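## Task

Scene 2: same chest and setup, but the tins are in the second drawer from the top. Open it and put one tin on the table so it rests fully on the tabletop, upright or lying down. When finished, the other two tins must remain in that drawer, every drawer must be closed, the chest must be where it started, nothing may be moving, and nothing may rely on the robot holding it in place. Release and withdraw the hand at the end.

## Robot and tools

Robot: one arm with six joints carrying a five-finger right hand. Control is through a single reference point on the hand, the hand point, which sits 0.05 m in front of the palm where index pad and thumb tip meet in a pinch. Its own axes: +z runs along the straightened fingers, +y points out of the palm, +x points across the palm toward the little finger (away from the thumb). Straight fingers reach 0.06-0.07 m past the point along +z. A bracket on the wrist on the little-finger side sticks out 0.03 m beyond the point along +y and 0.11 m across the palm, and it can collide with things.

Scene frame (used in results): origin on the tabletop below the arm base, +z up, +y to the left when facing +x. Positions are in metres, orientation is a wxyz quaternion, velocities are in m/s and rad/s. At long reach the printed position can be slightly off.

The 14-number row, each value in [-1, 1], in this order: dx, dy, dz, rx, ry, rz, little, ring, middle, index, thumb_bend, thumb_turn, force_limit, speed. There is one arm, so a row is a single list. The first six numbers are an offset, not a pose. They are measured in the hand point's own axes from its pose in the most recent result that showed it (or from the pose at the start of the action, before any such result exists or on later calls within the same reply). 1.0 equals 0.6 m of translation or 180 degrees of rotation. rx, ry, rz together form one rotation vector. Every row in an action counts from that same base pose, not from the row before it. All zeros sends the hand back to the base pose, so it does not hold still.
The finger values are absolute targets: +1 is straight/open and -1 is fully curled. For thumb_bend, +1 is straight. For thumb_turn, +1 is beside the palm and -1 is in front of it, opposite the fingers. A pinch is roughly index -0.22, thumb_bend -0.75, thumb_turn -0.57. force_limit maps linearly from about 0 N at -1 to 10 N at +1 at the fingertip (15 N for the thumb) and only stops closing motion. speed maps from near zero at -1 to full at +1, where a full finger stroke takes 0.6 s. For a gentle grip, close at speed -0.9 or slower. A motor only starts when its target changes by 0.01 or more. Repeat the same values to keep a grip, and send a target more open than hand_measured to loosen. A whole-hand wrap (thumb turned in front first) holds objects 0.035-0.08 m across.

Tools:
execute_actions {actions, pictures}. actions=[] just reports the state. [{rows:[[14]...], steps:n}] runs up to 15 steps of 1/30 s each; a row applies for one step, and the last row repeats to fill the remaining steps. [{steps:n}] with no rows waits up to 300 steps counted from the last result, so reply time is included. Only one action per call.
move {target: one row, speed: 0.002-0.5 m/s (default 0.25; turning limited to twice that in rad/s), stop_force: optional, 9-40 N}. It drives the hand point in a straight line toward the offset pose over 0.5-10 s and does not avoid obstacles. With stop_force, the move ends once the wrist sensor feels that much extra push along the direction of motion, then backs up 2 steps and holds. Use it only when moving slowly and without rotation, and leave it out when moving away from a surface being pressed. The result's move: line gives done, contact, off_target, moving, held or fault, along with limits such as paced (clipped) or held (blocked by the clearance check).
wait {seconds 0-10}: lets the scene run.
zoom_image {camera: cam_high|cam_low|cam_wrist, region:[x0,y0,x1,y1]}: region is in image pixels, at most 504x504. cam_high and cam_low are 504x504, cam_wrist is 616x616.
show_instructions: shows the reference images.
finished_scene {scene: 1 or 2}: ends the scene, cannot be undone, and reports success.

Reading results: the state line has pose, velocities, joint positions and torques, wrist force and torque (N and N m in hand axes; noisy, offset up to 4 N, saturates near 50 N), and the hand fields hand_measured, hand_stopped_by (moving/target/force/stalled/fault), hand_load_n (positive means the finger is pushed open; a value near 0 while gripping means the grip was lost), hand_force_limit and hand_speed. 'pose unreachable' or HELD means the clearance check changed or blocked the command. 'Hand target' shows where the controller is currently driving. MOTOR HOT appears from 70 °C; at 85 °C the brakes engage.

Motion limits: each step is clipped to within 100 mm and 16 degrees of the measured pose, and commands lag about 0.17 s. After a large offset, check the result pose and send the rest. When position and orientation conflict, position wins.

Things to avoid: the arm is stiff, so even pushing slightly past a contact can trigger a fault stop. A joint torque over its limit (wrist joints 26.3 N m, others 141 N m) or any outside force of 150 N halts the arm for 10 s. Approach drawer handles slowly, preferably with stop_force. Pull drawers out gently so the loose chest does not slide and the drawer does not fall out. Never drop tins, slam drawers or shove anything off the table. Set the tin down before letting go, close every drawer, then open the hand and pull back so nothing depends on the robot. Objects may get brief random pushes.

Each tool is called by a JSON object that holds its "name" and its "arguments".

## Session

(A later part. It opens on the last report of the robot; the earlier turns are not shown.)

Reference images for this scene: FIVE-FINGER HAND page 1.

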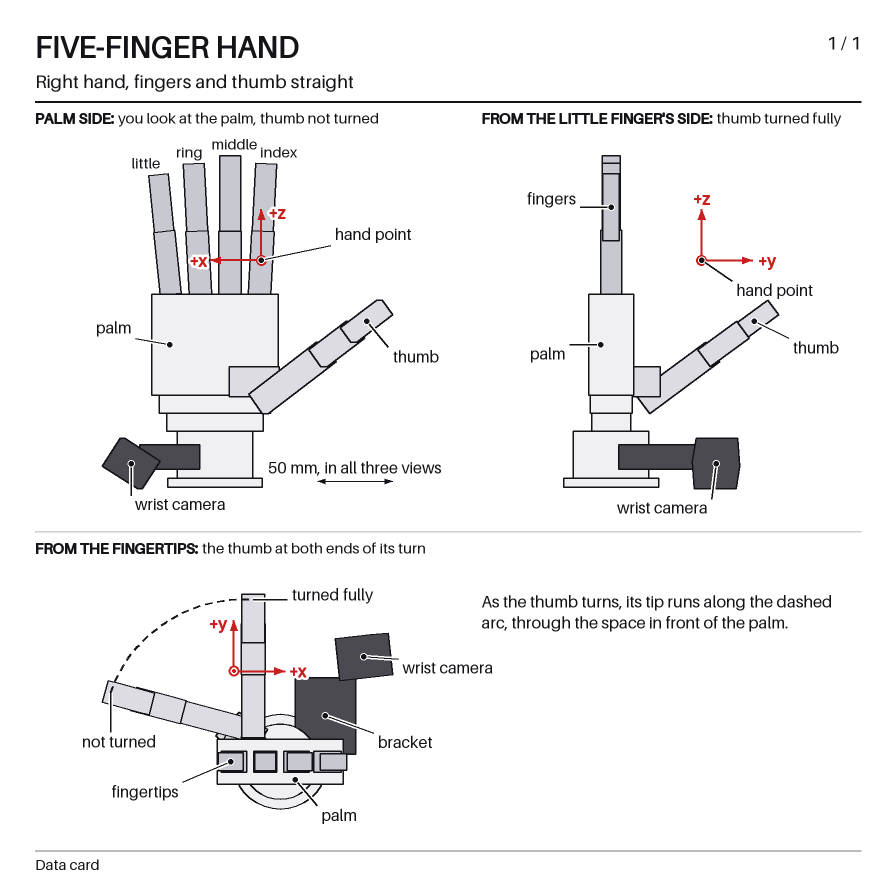

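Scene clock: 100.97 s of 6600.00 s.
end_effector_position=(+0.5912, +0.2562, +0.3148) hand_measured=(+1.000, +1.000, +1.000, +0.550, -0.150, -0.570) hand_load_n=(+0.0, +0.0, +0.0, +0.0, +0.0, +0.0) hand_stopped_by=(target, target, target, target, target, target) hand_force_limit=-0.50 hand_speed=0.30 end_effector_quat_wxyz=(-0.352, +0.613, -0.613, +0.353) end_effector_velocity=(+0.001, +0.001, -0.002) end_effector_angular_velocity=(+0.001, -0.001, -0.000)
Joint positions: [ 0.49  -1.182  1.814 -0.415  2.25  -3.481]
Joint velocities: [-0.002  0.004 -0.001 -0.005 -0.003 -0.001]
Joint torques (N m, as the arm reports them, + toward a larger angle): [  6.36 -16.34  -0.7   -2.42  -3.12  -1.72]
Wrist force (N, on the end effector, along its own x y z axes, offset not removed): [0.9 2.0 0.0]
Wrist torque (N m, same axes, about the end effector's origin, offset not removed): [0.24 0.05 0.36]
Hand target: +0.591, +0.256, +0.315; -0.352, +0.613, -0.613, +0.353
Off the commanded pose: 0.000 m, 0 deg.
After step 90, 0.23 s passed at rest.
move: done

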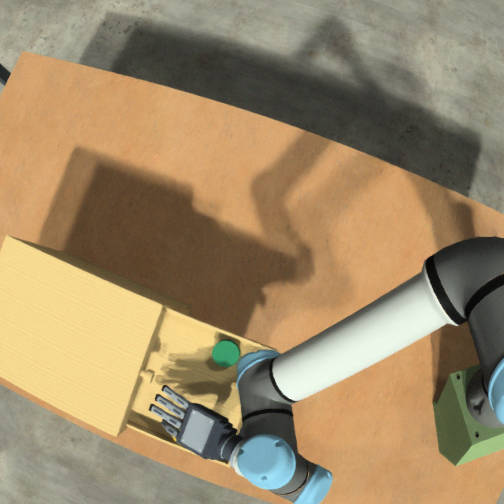

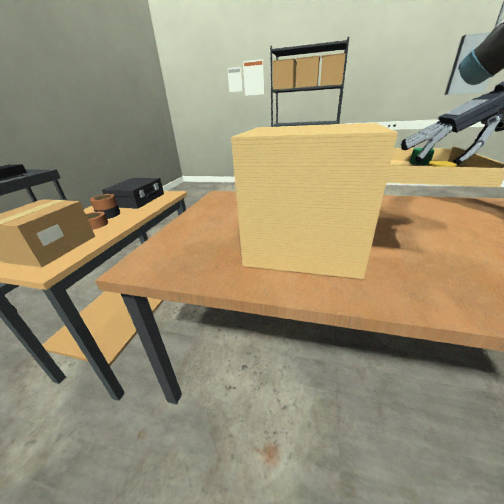

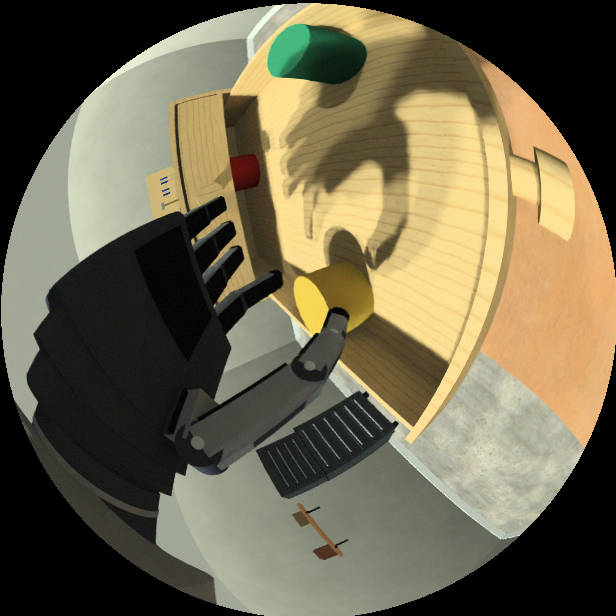

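{"name": "move", "arguments": {"target": [-0.0083,0.0033,-0.0058,0,0,0,1,1,1,0.55,0.0,-0.57,-0.5,0.3], "speed": 0.02}}

{"name": "move", "arguments": {"target": [0,0.0173,0.01,0,0,0,1,1,1,0.55,0.0,-0.57,-0.5,0.3], "speed": 0.015}}

{"name": "zoom_image", "arguments": {"camera": "cam_low", "region": [380,60,504,190]}}

{"name": "zoom_image", "arguments": {"camera": "cam_wrist", "region": [230,180,470,400]}}

Scene clock: 104.33 s of 6600.00 s.
end_effector_position=(+0.5874, +0.2609, +0.3149) hand_measured=(+1.000, +1.000, +1.000, +0.550, +0.000, -0.570) hand_load_n=(+0.0, +0.0, +0.0, +0.0, +0.0, +0.0) hand_stopped_by=(target, target, target, target, target, target) hand_force_limit=-0.50 hand_speed=0.30 end_effector_quat_wxyz=(-0.352, +0.613, -0.613, +0.353) end_effector_velocity=(-0.001, +0.003, +0.001) end_effector_angular_velocity=(+0.000, -0.001, +0.000)
Joint positions: [ 0.501 -1.175  1.815 -0.42   2.261 -3.477]
Joint velocities: [ 0.006  0.003 -0.001 -0.002  0.005  0.001]
Joint torques (N m, as the arm reports them, + toward a larger angle): [ 32.4  -17.69   0.07  -2.67   2.23   1.95]
Wrist force (N, on the end effector, along its own x y z axes, offset not removed): [4.3 0.1 -0.2]
Wrist torque (N m, same axes, about the end effector's origin, offset not removed): [0.14 -0.41 0.37]
Hand target: +0.587, +0.261, +0.315; -0.352, +0.613, -0.613, +0.353
Off the commanded pose: 0.000 m, 0 deg.
move: done

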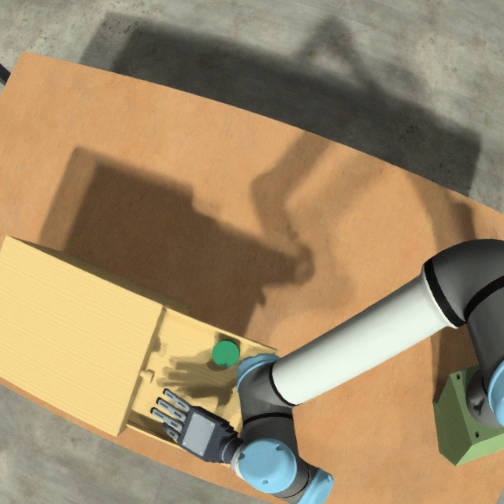

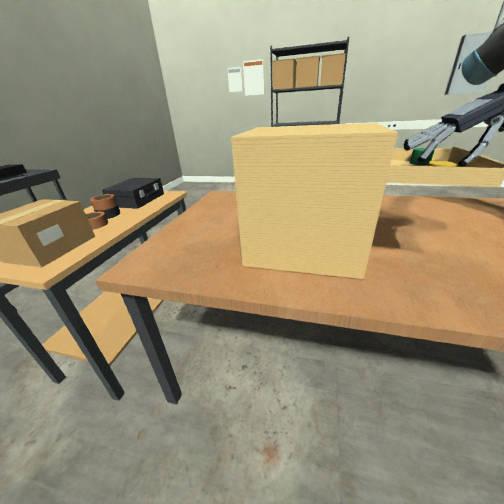

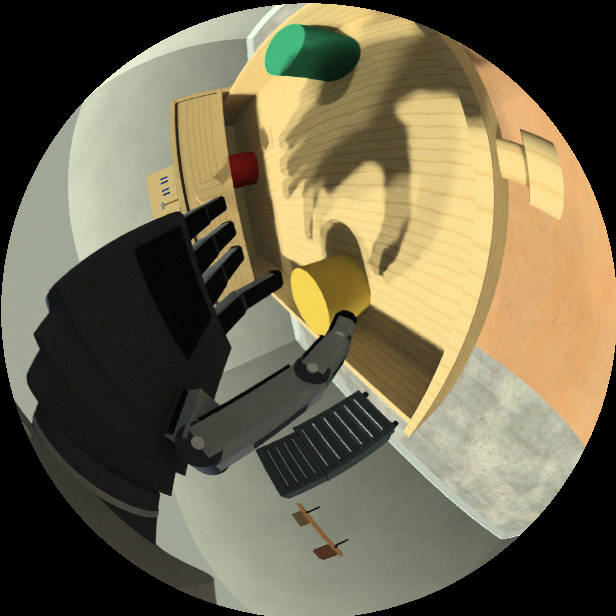

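Scene clock: 105.40 s of 6600.00 s.
end_effector_position=(+0.5874, +0.2609, +0.3031) hand_measured=(+1.000, +1.000, +1.000, +0.550, +0.000, -0.570) hand_load_n=(+0.0, +0.0, +0.0, +0.0, +0.0, +0.0) hand_stopped_by=(target, target, target, target, target, target) hand_force_limit=-0.50 hand_speed=0.30 end_effector_quat_wxyz=(-0.352, +0.613, -0.613, +0.353) end_effector_velocity=(-0.000, +0.000, -0.002) end_effector_angular_velocity=(+0.000, -0.001, +0.000)
Joint positions: [ 0.487 -1.164  1.83  -0.448  2.247 -3.481]
Joint velocities: [-0.002  0.002  0.003 -0.006 -0.003 -0.001]
Joint torques (N m, as the arm reports them, + toward a larger angle): [  7.22 -18.     0.25  -2.57  -3.37  -1.56]
Wrist force (N, on the end effector, along its own x y z axes, offset not removed): [1.8 2.7 -2.4]
Wrist torque (N m, same axes, about the end effector's origin, offset not removed): [0.52 0.08 0.40]
Hand target: +0.587, +0.261, +0.303; -0.352, +0.613, -0.613, +0.353
Off the commanded pose: 0.000 m, 0 deg.
move: done

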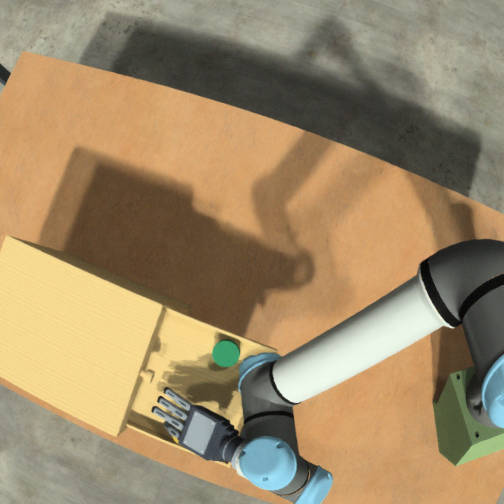

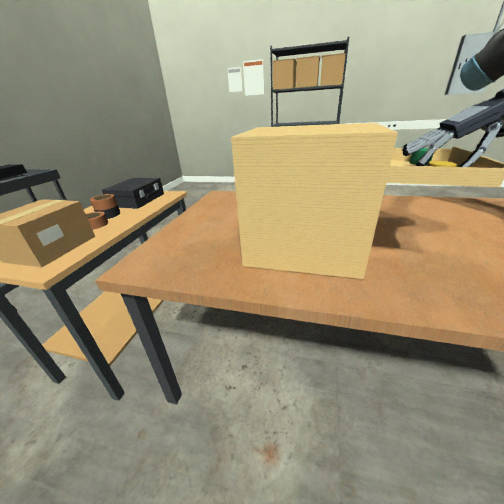

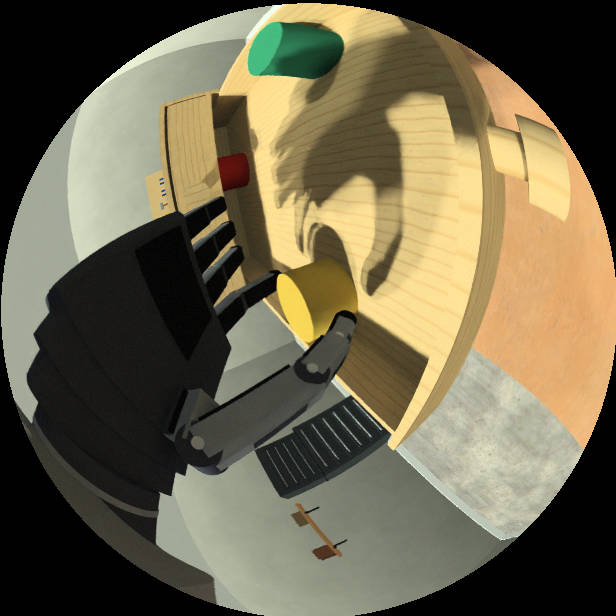

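Region (380, 60, 504, 190) of cam_low's 504x504 image, scaled by 3.877, with more detail than that image has; it fills the left 481 columns of this view, and the rest is white.

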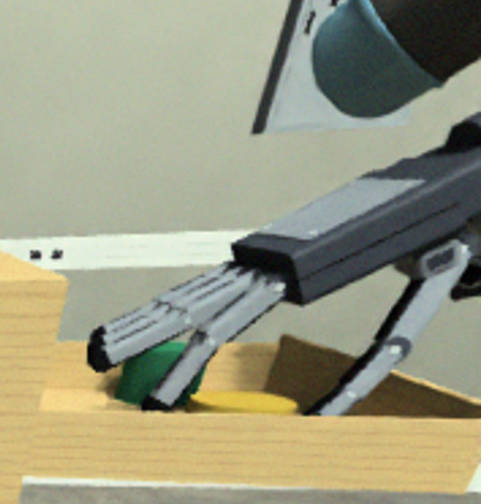

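Region (230, 180, 470, 400) of cam_wrist's 616x616 image, scaled by 2.100, with more detail than that image has; it fills the top 462 rows of this view, and the rest is white.

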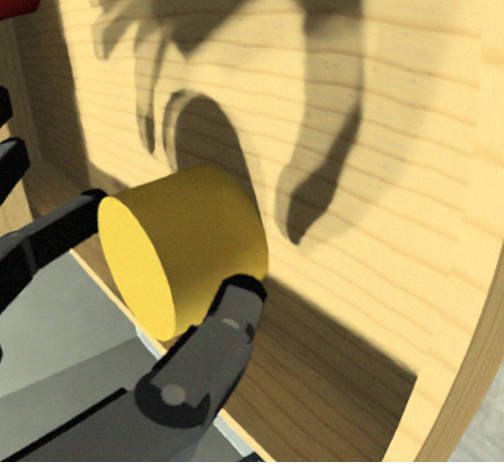

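{"name": "move", "arguments": {"target": [0,0.0272,0.0196,0,0,0,1,1,1,0.6,0.0,-0.57,-0.5,0.3], "speed": 0.01, "stop_force": 9}}

{"name": "zoom_image", "arguments": {"camera": "cam_low", "region": [380,60,504,190]}}

{"name": "zoom_image", "arguments": {"camera": "cam_wrist", "region": [230,180,470,400]}}

Scene clock: 109.93 s of 6600.00 s.
end_effector_position=(+0.5891, +0.2609, +0.2843) hand_measured=(+1.000, +1.000, +1.000, +0.600, -0.002, -0.570) hand_load_n=(+0.0, +0.0, +0.0, +0.0, -2.5, +0.5) hand_stopped_by=(target, target, target, target, target, target) hand_force_limit=-0.50 hand_speed=0.30 end_effector_quat_wxyz=(-0.352, +0.613, -0.613, +0.353) end_effector_velocity=(+0.001, -0.001, +0.003) end_effector_angular_velocity=(-0.000, +0.001, -0.004)
Joint positions: [ 0.463 -1.143  1.847 -0.49   2.224 -3.488]
Joint velocities: [ 0.002 -0.003 -0.004  0.007  0.006  0.002]
Joint torques (N m, as the arm reports them, + toward a larger angle): [ 24.63 -33.79 -26.22   1.8    2.81   1.46]
Wrist force (N, on the end effector, along its own x y z axes, offset not removed): [1.4 -12.5 -14.6]
Wrist torque (N m, same axes, about the end effector's origin, offset not removed): [-0.56 0.13 0.22]
Hand target: +0.589, +0.261, +0.285; -0.352, +0.612, -0.613, +0.353
Off the commanded pose: 0.001 m, 0 deg.
move: contact

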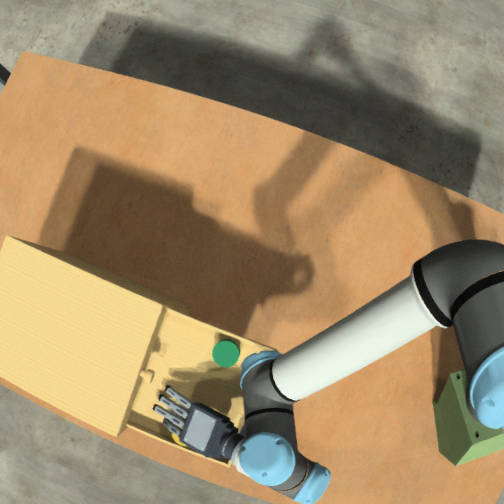

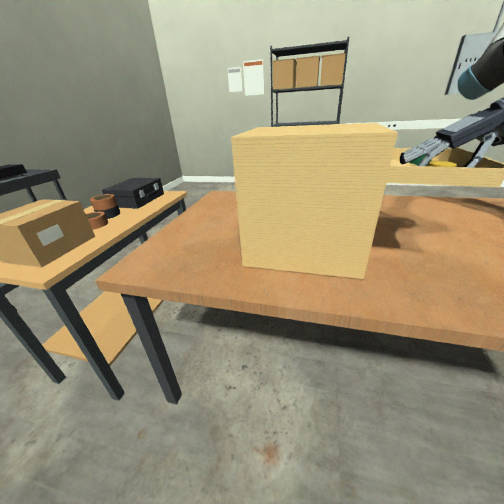

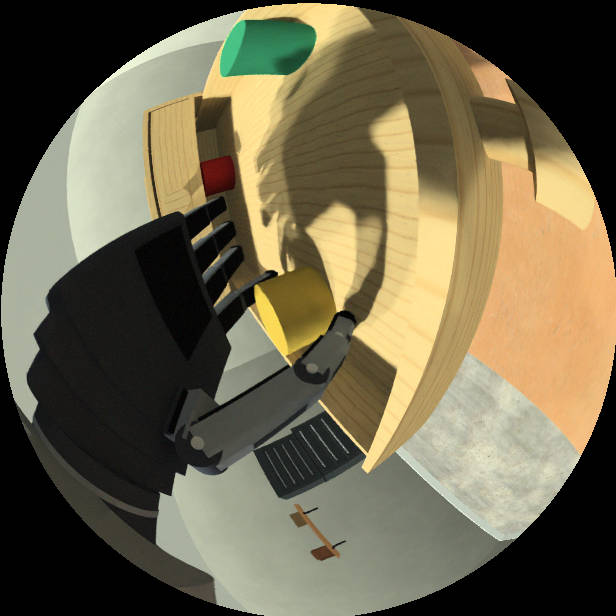

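Region (380, 60, 504, 190) of cam_low's 504x504 image, scaled by 3.877, with more detail than that image has; it fills the left 481 columns of this view, and the rest is white.

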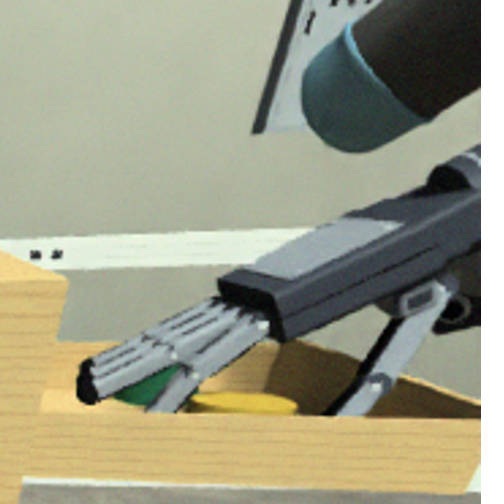

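Region (230, 180, 470, 400) of cam_wrist's 616x616 image, scaled by 2.100, with more detail than that image has; it fills the top 462 rows of this view, and the rest is white.

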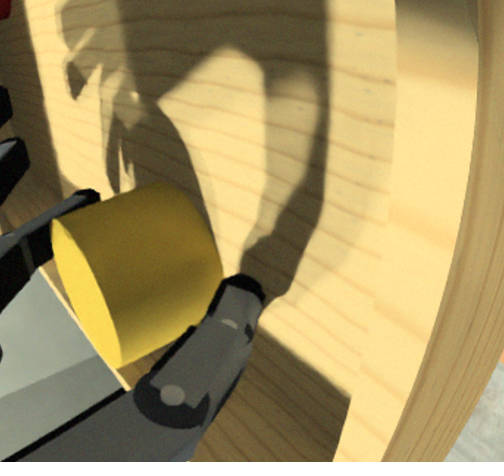

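{"name": "move", "arguments": {"target": [0,-0.0135,0,0,0,0,1,1,1,0.6,0.0,-0.57,-0.5,0.3], "speed": 0.015}}

{"name": "execute_actions", "arguments": {"actions": [{"rows":[[0,0,0,0,0,0,1,1,1,0.3,-0.4,-0.57,-0.6,-0.5]],"steps":15}], "pictures": false}}

{"name": "execute_actions", "arguments": {"actions": [{"steps":12}]}}

{"name": "zoom_image", "arguments": {"camera": "cam_wrist", "region": [230,180,470,400]}}

Scene clock: 112.47 s of 6600.00 s.
end_effector_position=(+0.5930, +0.2609, +0.2910) hand_measured=(+1.000, +1.000, +1.000, +0.600, +0.000, -0.570) hand_load_n=(+0.0, +0.0, +0.0, +0.0, +0.0, +0.0) hand_stopped_by=(target, target, target, target, target, target) hand_force_limit=-0.50 hand_speed=0.30 end_effector_quat_wxyz=(-0.352, +0.613, -0.613, +0.353) end_effector_velocity=(+0.002, -0.000, +0.002) end_effector_angular_velocity=(+0.000, +0.000, -0.001)
Joint positions: [ 0.468 -1.147  1.83  -0.469  2.228 -3.487]
Joint velocities: [ 0.    -0.001 -0.006  0.007  0.001  0.001]
Joint torques (N m, as the arm reports them, + toward a larger angle): [ 31.95 -39.08 -29.17   1.38   2.21   1.66]
Wrist force (N, on the end effector, along its own x y z axes, offset not removed): [2.5 2.2 0.9]
Wrist torque (N m, same axes, about the end effector's origin, offset not removed): [0.41 -0.11 0.45]
Hand target: +0.593, +0.261, +0.291; -0.352, +0.613, -0.613, +0.353
Off the commanded pose: 0.000 m, 0 deg.
move: done

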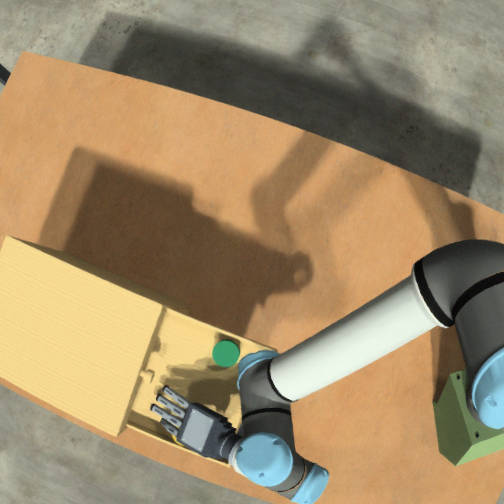

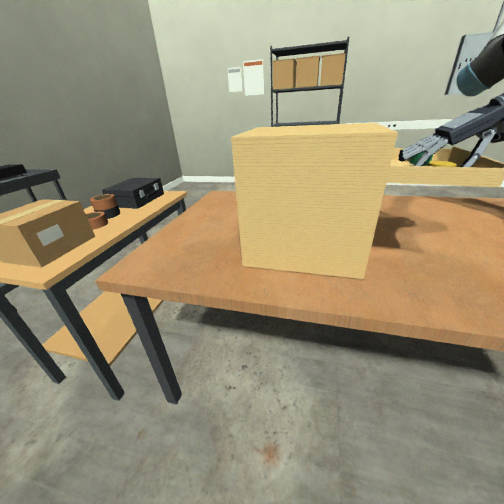

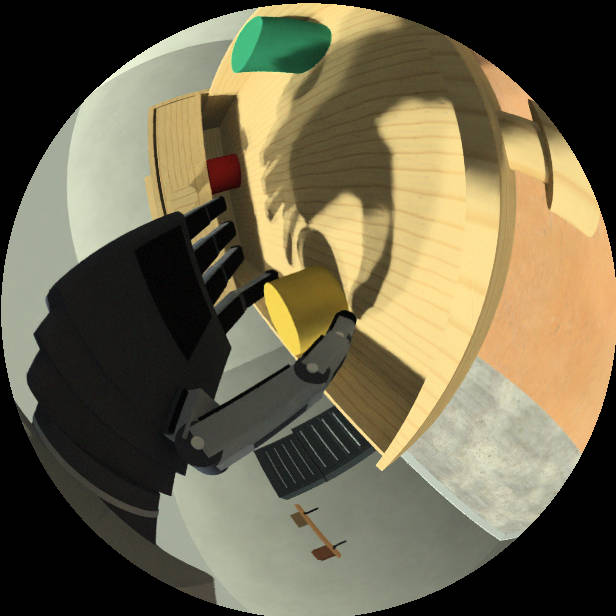

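Scene clock: 112.97 s of 6600.00 s.
end_effector_position=(+0.5931, +0.2609, +0.2911) hand_measured=(+1.000, +1.000, +1.000, +0.382, -0.128, -0.570) hand_load_n=(+0.0, +0.0, +0.0, +5.0, +6.5, -1.0) hand_stopped_by=(target, target, target, force, force, target) hand_force_limit=-0.60 hand_speed=-0.50 end_effector_quat_wxyz=(-0.352, +0.613, -0.613, +0.353) end_effector_velocity=(-0.001, +0.000, -0.001) end_effector_angular_velocity=(-0.001, +0.001, +0.001)
Joint positions: [ 0.468 -1.147  1.83  -0.469  2.229 -3.487]
Joint velocities: [ 0.     0.     0.002 -0.    -0.     0.   ]
Joint torques (N m, as the arm reports them, + toward a larger angle): [ 28.19 -36.62   2.28  -2.26   0.29   1.02]
Wrist force (N, on the end effector, along its own x y z axes, offset not removed): [-1.9 -2.3 -2.3]
Wrist torque (N m, same axes, about the end effector's origin, offset not removed): [0.17 0.65 0.08]
Hand target: +0.593, +0.261, +0.291; -0.352, +0.613, -0.613, +0.353
Off the commanded pose: 0.000 m, 0 deg.
Steps of this call (steps 1 to 15: all 15 steps of this action). Readings (end_effector_position | what the end effector reports):
1: (+0.5931, +0.2609, +0.2911) | hand_measured=(+1.000, +1.000, +1.000, +0.600, +0.000, -0.570) hand_load_n=(+0.0, +0.0, +0.0, +0.0, +0.0, +0.0) hand_stopped_by=(target, target, target, moving, moving, target) hand_force_limit=-0.60 hand_speed=-0.50
2: (+0.5931, +0.2609, +0.2911) | hand_measured=(+1.000, +1.000, +1.000, +0.600, +0.000, -0.570) hand_load_n=(+0.0, +0.0, +0.0, +0.0, +0.0, +0.0) hand_stopped_by=(target, target, target, moving, moving, target) hand_force_limit=-0.60 hand_speed=-0.50
4: (+0.5931, +0.2609, +0.2911) | hand_measured=(+1.000, +1.000, +1.000, +0.574, -0.016, -0.570) hand_load_n=(+0.0, +0.0, +0.0, +0.0, +0.0, +0.0) hand_stopped_by=(target, target, target, moving, moving, target) hand_force_limit=-0.60 hand_speed=-0.50
8: (+0.5931, +0.2609, +0.2911) | hand_measured=(+1.000, +1.000, +1.000, +0.464, -0.086, -0.570) hand_load_n=(+0.0, +0.0, +0.0, +0.0, +0.0, +0.0) hand_stopped_by=(target, target, target, moving, moving, target) hand_force_limit=-0.60 hand_speed=-0.50
15: the state above

Scene clock: 113.37 s of 6600.00 s.
end_effector_position=(+0.5930, +0.2609, +0.2911) hand_measured=(+1.000, +1.000, +1.000, +0.382, -0.128, -0.570) hand_load_n=(+0.0, +0.0, +0.0, +5.0, +6.0, -0.5) hand_stopped_by=(target, target, target, force, force, target) hand_force_limit=-0.60 hand_speed=-0.50 end_effector_quat_wxyz=(-0.352, +0.613, -0.613, +0.353) end_effector_velocity=(-0.000, -0.000, -0.000) end_effector_angular_velocity=(-0.001, +0.000, +0.000)
Joint positions: [ 0.468 -1.147  1.83  -0.469  2.229 -3.487]
Joint velocities: [-0.    -0.     0.001 -0.    -0.    -0.001]
Joint torques (N m, as the arm reports them, + toward a larger angle): [ 23.77 -35.13   3.01  -1.67  -1.69   0.43]
Wrist force (N, on the end effector, along its own x y z axes, offset not removed): [2.0 -0.5 -1.0]
Wrist torque (N m, same axes, about the end effector's origin, offset not removed): [0.48 0.03 0.52]
Hand target: +0.593, +0.261, +0.291; -0.352, +0.613, -0.613, +0.353
Off the commanded pose: 0.000 m, 0 deg.
Steps of this call (steps 1 to 12: nothing new was sent). Readings (end_effector_position | what the end effector reports):
1: (+0.5931, +0.2609, +0.2911) | hand_measured=(+1.000, +1.000, +1.000, +0.382, -0.128, -0.570) hand_load_n=(+0.0, +0.0, +0.0, +5.0, +6.5, -1.0) hand_stopped_by=(target, target, target, force, force, target) hand_force_limit=-0.60 hand_speed=-0.50
2: (+0.5931, +0.2609, +0.2911) | hand_measured=(+1.000, +1.000, +1.000, +0.382, -0.128, -0.570) hand_load_n=(+0.0, +0.0, +0.0, +5.0, +6.0, -1.0) hand_stopped_by=(target, target, target, force, force, target) hand_force_limit=-0.60 hand_speed=-0.50
4: (+0.5931, +0.2609, +0.2911) | hand_measured=(+1.000, +1.000, +1.000, +0.382, -0.128, -0.570) hand_load_n=(+0.0, +0.0, +0.0, +5.0, +6.0, -0.5) hand_stopped_by=(target, target, target, force, force, target) hand_force_limit=-0.60 hand_speed=-0.50
8: (+0.5930, +0.2609, +0.2911) | hand_measured=(+1.000, +1.000, +1.000, +0.382, -0.128, -0.570) hand_load_n=(+0.0, +0.0, +0.0, +5.0, +6.0, -0.5) hand_stopped_by=(target, target, target, force, force, target) hand_force_limit=-0.60 hand_speed=-0.50
12: the state above

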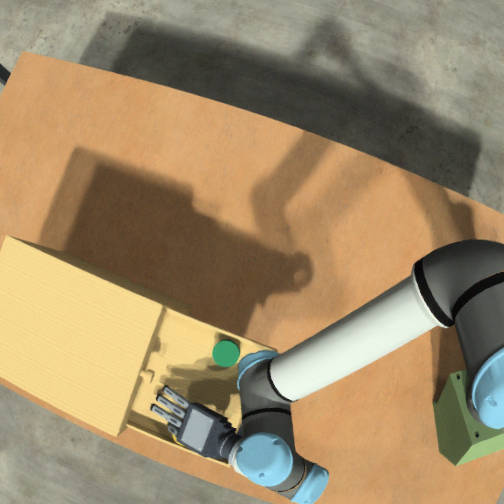

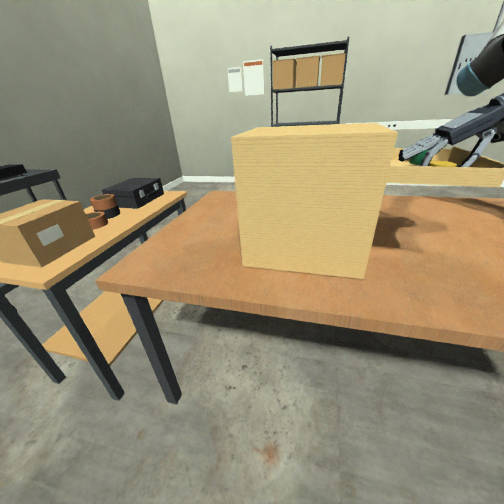

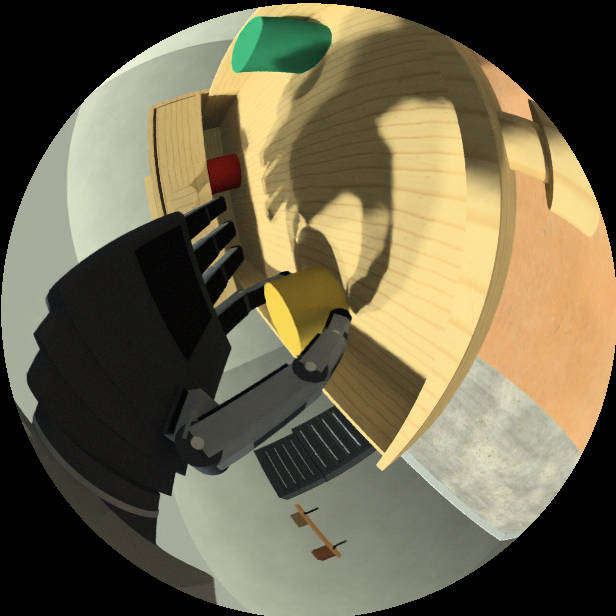

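Region (230, 180, 470, 400) of cam_wrist's 616x616 image, scaled by 2.100, with more detail than that image has; it fills the top 462 rows of this view, and the rest is white.

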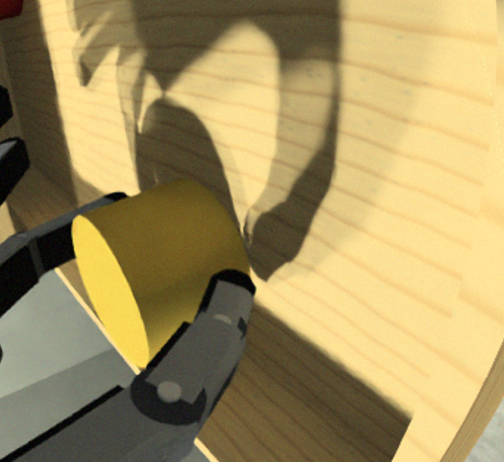

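Gripped. Lifting.

{"name": "move", "arguments": {"target": [0,-0.0866,-0.05,0,0,0,1,1,1,0.3,-0.4,-0.57,-0.6,-0.5], "speed": 0.03}}

{"name": "zoom_image", "arguments": {"camera": "cam_low", "region": [380,60,504,190]}}

Scene clock: 116.80 s of 6600.00 s.
end_effector_position=(+0.5932, +0.2608, +0.3508) hand_measured=(+1.000, +1.000, +1.000, +0.382, -0.128, -0.570) hand_load_n=(+0.0, +0.0, +0.0, +1.5, +3.0, -0.5) hand_stopped_by=(target, target, target, force, force, target) hand_force_limit=-0.60 hand_speed=-0.50 end_effector_quat_wxyz=(-0.352, +0.613, -0.613, +0.353) end_effector_velocity=(+0.001, -0.001, +0.003) end_effector_angular_velocity=(+0.000, -0.000, -0.002)
Joint positions: [ 0.538 -1.199  1.752 -0.326  2.296 -3.467]
Joint velocities: [ 0.002 -0.003 -0.005  0.007  0.003  0.001]
Joint torques (N m, as the arm reports them, + toward a larger angle): [ 33.33 -39.62 -30.68   1.39   2.03   1.53]
Wrist force (N, on the end effector, along its own x y z axes, offset not removed): [-0.2 1.6 0.8]
Wrist torque (N m, same axes, about the end effector's origin, offset not removed): [0.15 0.20 0.19]
Hand target: +0.593, +0.261, +0.351; -0.352, +0.613, -0.613, +0.353
Off the commanded pose: 0.000 m, 0 deg.
move: done

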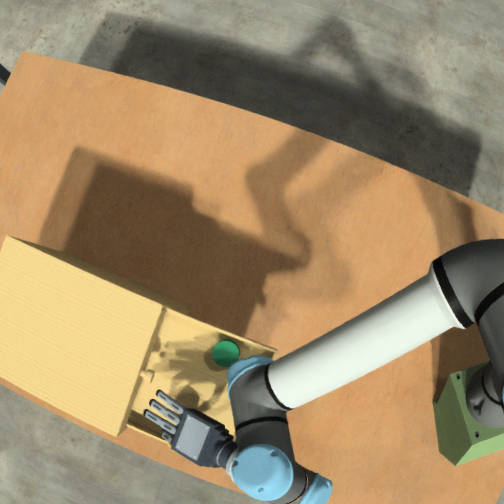

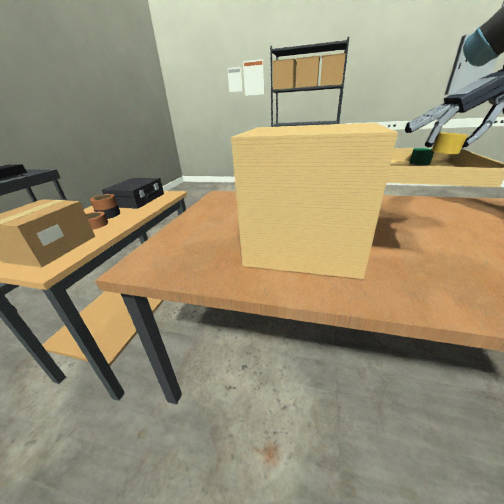

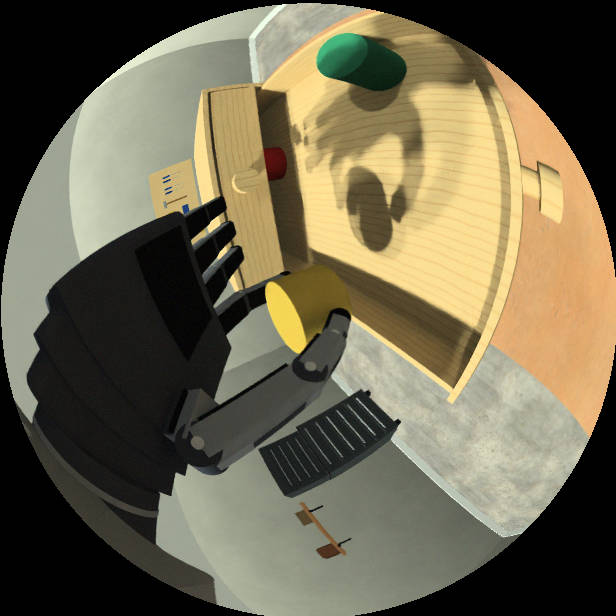

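Region (380, 60, 504, 190) of cam_low's 504x504 image, scaled by 3.877, with more detail than that image has; it fills the left 481 columns of this view, and the rest is white.

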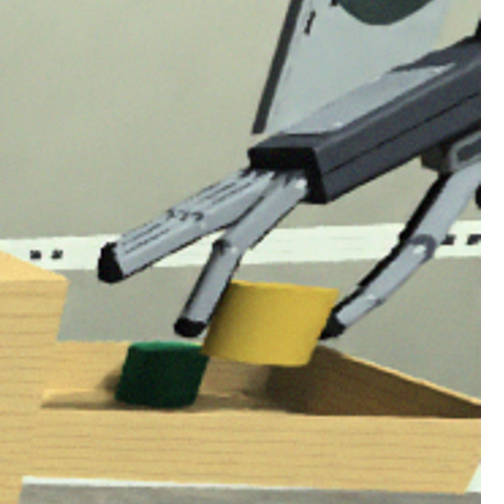

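{"name": "execute_actions", "arguments": {"actions": [{"rows":[[0,0,0,0,0,0,1,1,1,0.28,-0.42,-0.57,-0.2,-0.8]],"steps":12}], "pictures": false}}

{"name": "move", "arguments": {"target": [0.76,-0.005,-0.025,0,0,0,1,1,1,0.28,-0.42,-0.57,-0.2,-0.8], "speed": 0.1}}

Scene clock: 118.90 s of 6600.00 s.
end_effector_position=(+0.5932, +0.2609, +0.3510) hand_measured=(+1.000, +1.000, +1.000, +0.362, -0.134, -0.570) hand_load_n=(+0.0, +0.0, +0.0, +4.0, +6.5, -1.0) hand_stopped_by=(target, target, target, force, force, target) hand_force_limit=-0.20 hand_speed=-0.80 end_effector_quat_wxyz=(-0.352, +0.613, -0.613, +0.353) end_effector_velocity=(+0.001, -0.000, +0.000) end_effector_angular_velocity=(+0.000, -0.001, -0.001)
Joint positions: [ 0.538 -1.199  1.752 -0.326  2.296 -3.467]
Joint velocities: [-0.001  0.    -0.001 -0.    -0.    -0.   ]
Joint torques (N m, as the arm reports them, + toward a larger angle): [  7.21 -22.8   -1.23  -2.76  -3.25  -1.58]
Wrist force (N, on the end effector, along its own x y z axes, offset not removed): [1.0 1.3 0.0]
Wrist torque (N m, same axes, about the end effector's origin, offset not removed): [0.32 0.08 0.30]
Hand target: +0.593, +0.261, +0.351; -0.352, +0.613, -0.613, +0.353
Off the commanded pose: 0.000 m, 0 deg.
Steps of this call (steps 1 to 51: nothing new was sent; steps 52 to 63: all 12 steps of this action). Readings (end_effector_position | what the end effector reports):
52: (+0.5932, +0.2608, +0.3511) | hand_measured=(+1.000, +1.000, +1.000, +0.382, -0.128, -0.570) hand_load_n=(+0.0, +0.0, +0.0, +1.5, +3.0, -0.5) hand_stopped_by=(target, target, target, moving, moving, target) hand_force_limit=-0.20 hand_speed=-0.80
53: (+0.5932, +0.2608, +0.3511) | hand_measured=(+1.000, +1.000, +1.000, +0.382, -0.128, -0.570) hand_load_n=(+0.0, +0.0, +0.0, +1.5, +3.0, -0.5) hand_stopped_by=(target, target, target, moving, moving, target) hand_force_limit=-0.20 hand_speed=-0.80
55: (+0.5932, +0.2608, +0.3511) | hand_measured=(+1.000, +1.000, +1.000, +0.372, -0.132, -0.570) hand_load_n=(+0.0, +0.0, +0.0, +3.0, +5.0, -1.0) hand_stopped_by=(target, target, target, moving, moving, target) hand_force_limit=-0.20 hand_speed=-0.80
59: (+0.5932, +0.2609, +0.3511) | hand_measured=(+1.000, +1.000, +1.000, +0.362, -0.134, -0.570) hand_load_n=(+0.0, +0.0, +0.0, +4.0, +6.5, -1.0) hand_stopped_by=(target, target, target, force, force, target) hand_force_limit=-0.20 hand_speed=-0.80
63: the state above

Scene clock: 124.20 s of 6600.00 s.
end_effector_position=(+0.5807, -0.1945, +0.3611) hand_measured=(+1.000, +1.000, +1.000, +0.362, -0.134, -0.570) hand_load_n=(+0.0, +0.0, +0.0, +4.0, +6.5, -1.0) hand_stopped_by=(target, target, target, force, force, target) hand_force_limit=-0.20 hand_speed=-0.80 end_effector_quat_wxyz=(-0.352, +0.613, -0.613, +0.353) end_effector_velocity=(+0.000, -0.003, -0.000) end_effector_angular_velocity=(+0.001, +0.000, +0.001)
Joint positions: [-0.673 -1.887  1.893  0.184  1.106 -3.704]
Joint velocities: [-0.01   0.002 -0.005  0.005 -0.011 -0.002]
Joint torques (N m, as the arm reports them, + toward a larger angle): [ -2.12 -13.01 -34.63   2.57  -3.57  -1.92]
Wrist force (N, on the end effector, along its own x y z axes, offset not removed): [-0.1 1.4 0.5]
Wrist torque (N m, same axes, about the end effector's origin, offset not removed): [0.16 0.29 0.28]
Hand target: +0.581, -0.195, +0.361; -0.352, +0.613, -0.613, +0.353
Off the commanded pose: 0.001 m, 0 deg.
move: done

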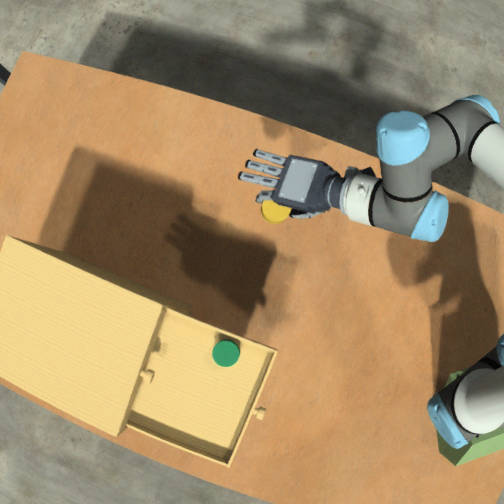

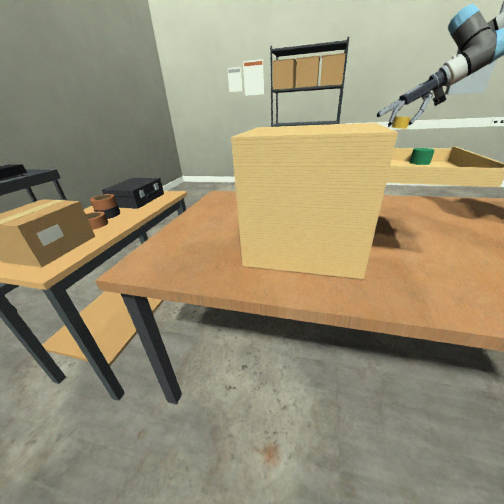

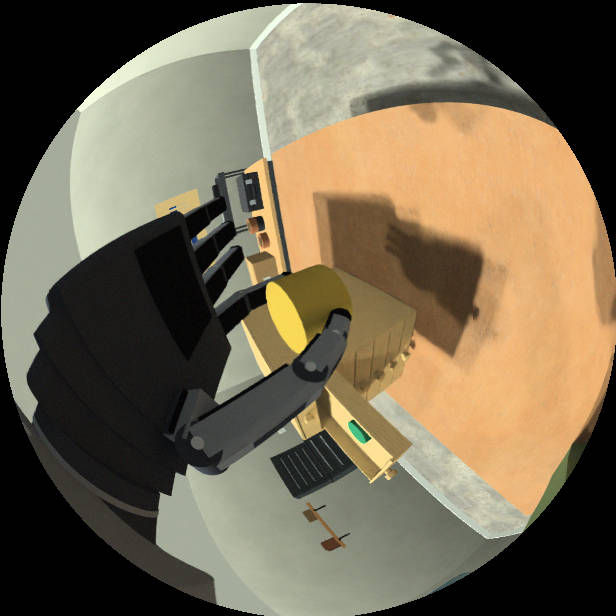

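{"name": "move", "arguments": {"target": [0,0.443,0.314,0,0,0,1,1,1,0.28,-0.42,-0.57,-0.2,-0.8], "speed": 0.12}}

{"name": "move", "arguments": {"target": [0,0.04,0.023,0,0,0,1,1,1,0.28,-0.42,-0.57,-0.2,-0.8], "speed": 0.01, "stop_force": 9}}

Scene clock: 129.30 s of 6600.00 s.
end_effector_position=(+0.6101, -0.1948, +0.0369) hand_measured=(+1.000, +1.000, +1.000, +0.362, -0.134, -0.570) hand_load_n=(+0.0, +0.0, +0.0, +4.0, +6.5, -1.0) hand_stopped_by=(target, target, target, force, force, target) hand_force_limit=-0.20 hand_speed=-0.80 end_effector_quat_wxyz=(-0.352, +0.613, -0.613, +0.353) end_effector_velocity=(-0.000, +0.001, -0.003) end_effector_angular_velocity=(+0.002, +0.001, +0.000)
Joint positions: [-0.773 -1.225  1.958 -0.533  1.008 -3.726]
Joint velocities: [ 0.     0.007 -0.001 -0.003 -0.     0.   ]
Joint torques (N m, as the arm reports them, + toward a larger angle): [  0.15 -26.44 -21.05  -1.64  -3.52   1.6 ]
Wrist force (N, on the end effector, along its own x y z axes, offset not removed): [1.9 0.9 -1.3]
Wrist torque (N m, same axes, about the end effector's origin, offset not removed): [0.08 -0.04 0.45]
Hand target: +0.610, -0.195, +0.037; -0.352, +0.613, -0.613, +0.353
Off the commanded pose: 0.000 m, 0 deg.
move: done

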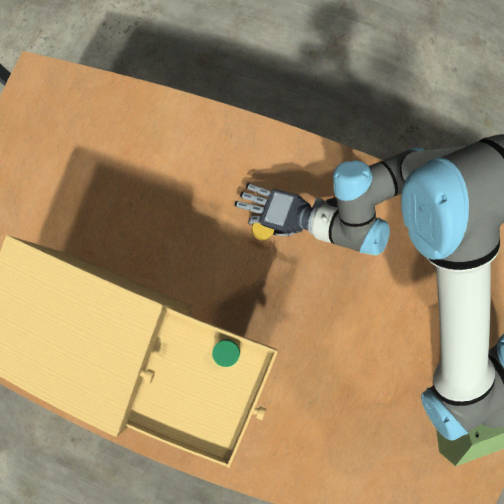

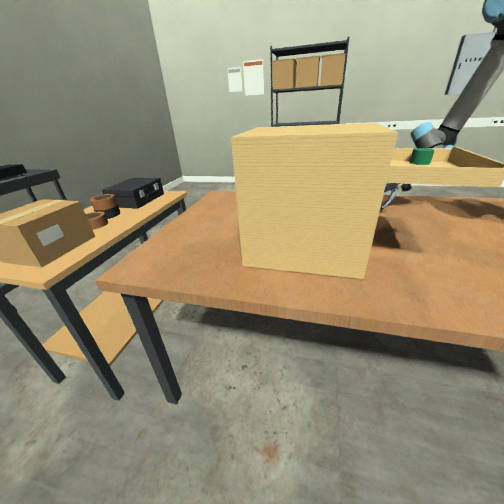

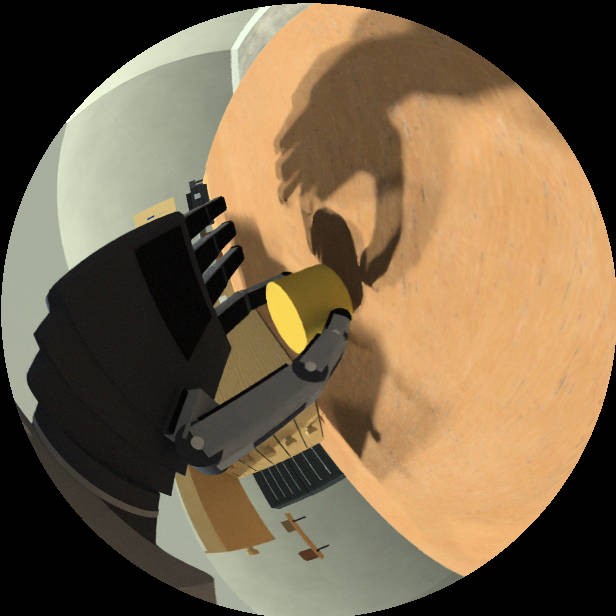

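Scene clock: 131.10 s of 6600.00 s.
end_effector_position=(+0.6101, -0.1950, +0.0227) hand_measured=(+1.000, +1.000, +1.000, +0.362, -0.132, -0.570) hand_load_n=(+0.0, +0.0, +0.0, +7.5, +8.5, -0.5) hand_stopped_by=(target, target, target, force, force, target) hand_force_limit=-0.20 hand_speed=-0.80 end_effector_quat_wxyz=(-0.352, +0.613, -0.613, +0.353) end_effector_velocity=(-0.001, +0.002, +0.003) end_effector_angular_velocity=(+0.003, +0.001, +0.002)
Joint positions: [-0.778 -1.192  1.949 -0.557  1.003 -3.727]
Joint velocities: [ 0.002 -0.006  0.004  0.006 -0.     0.   ]
Joint torques (N m, as the arm reports them, + toward a larger angle): [ 13.72 -45.86  11.18   2.88   1.53  -0.98]
Wrist force (N, on the end effector, along its own x y z axes, offset not removed): [-0.2 -2.7 -1.5]
Wrist torque (N m, same axes, about the end effector's origin, offset not removed): [0.25 0.19 0.31]
Hand target: +0.610, -0.195, +0.023; -0.352, +0.613, -0.613, +0.353
Off the commanded pose: 0.014 m, 0 deg.
move: contact

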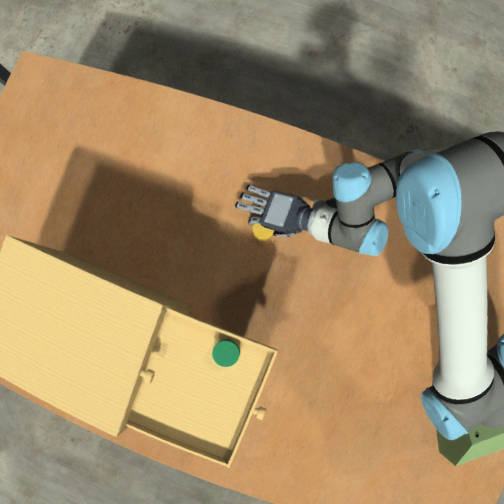

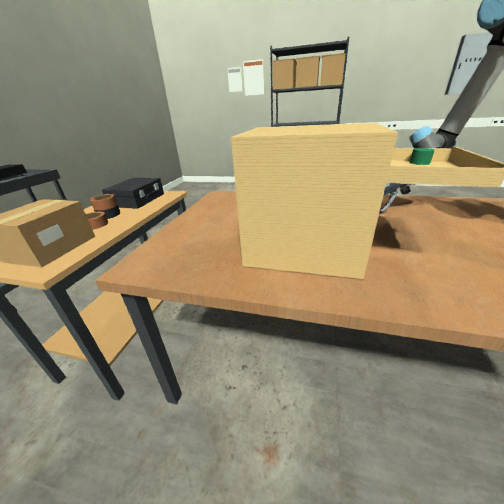

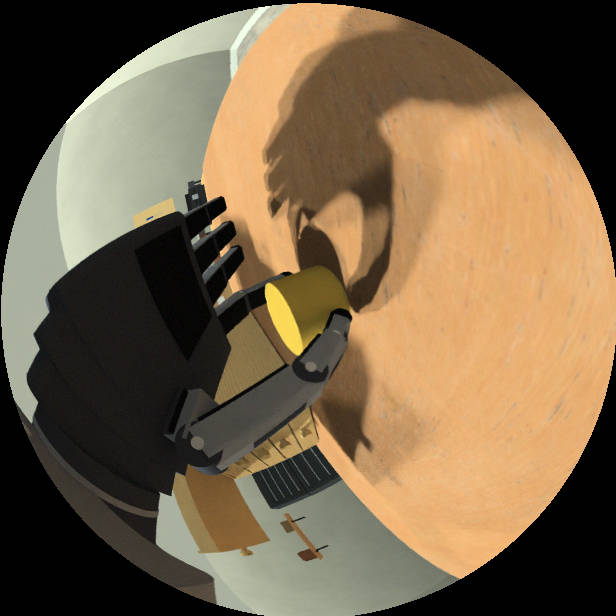

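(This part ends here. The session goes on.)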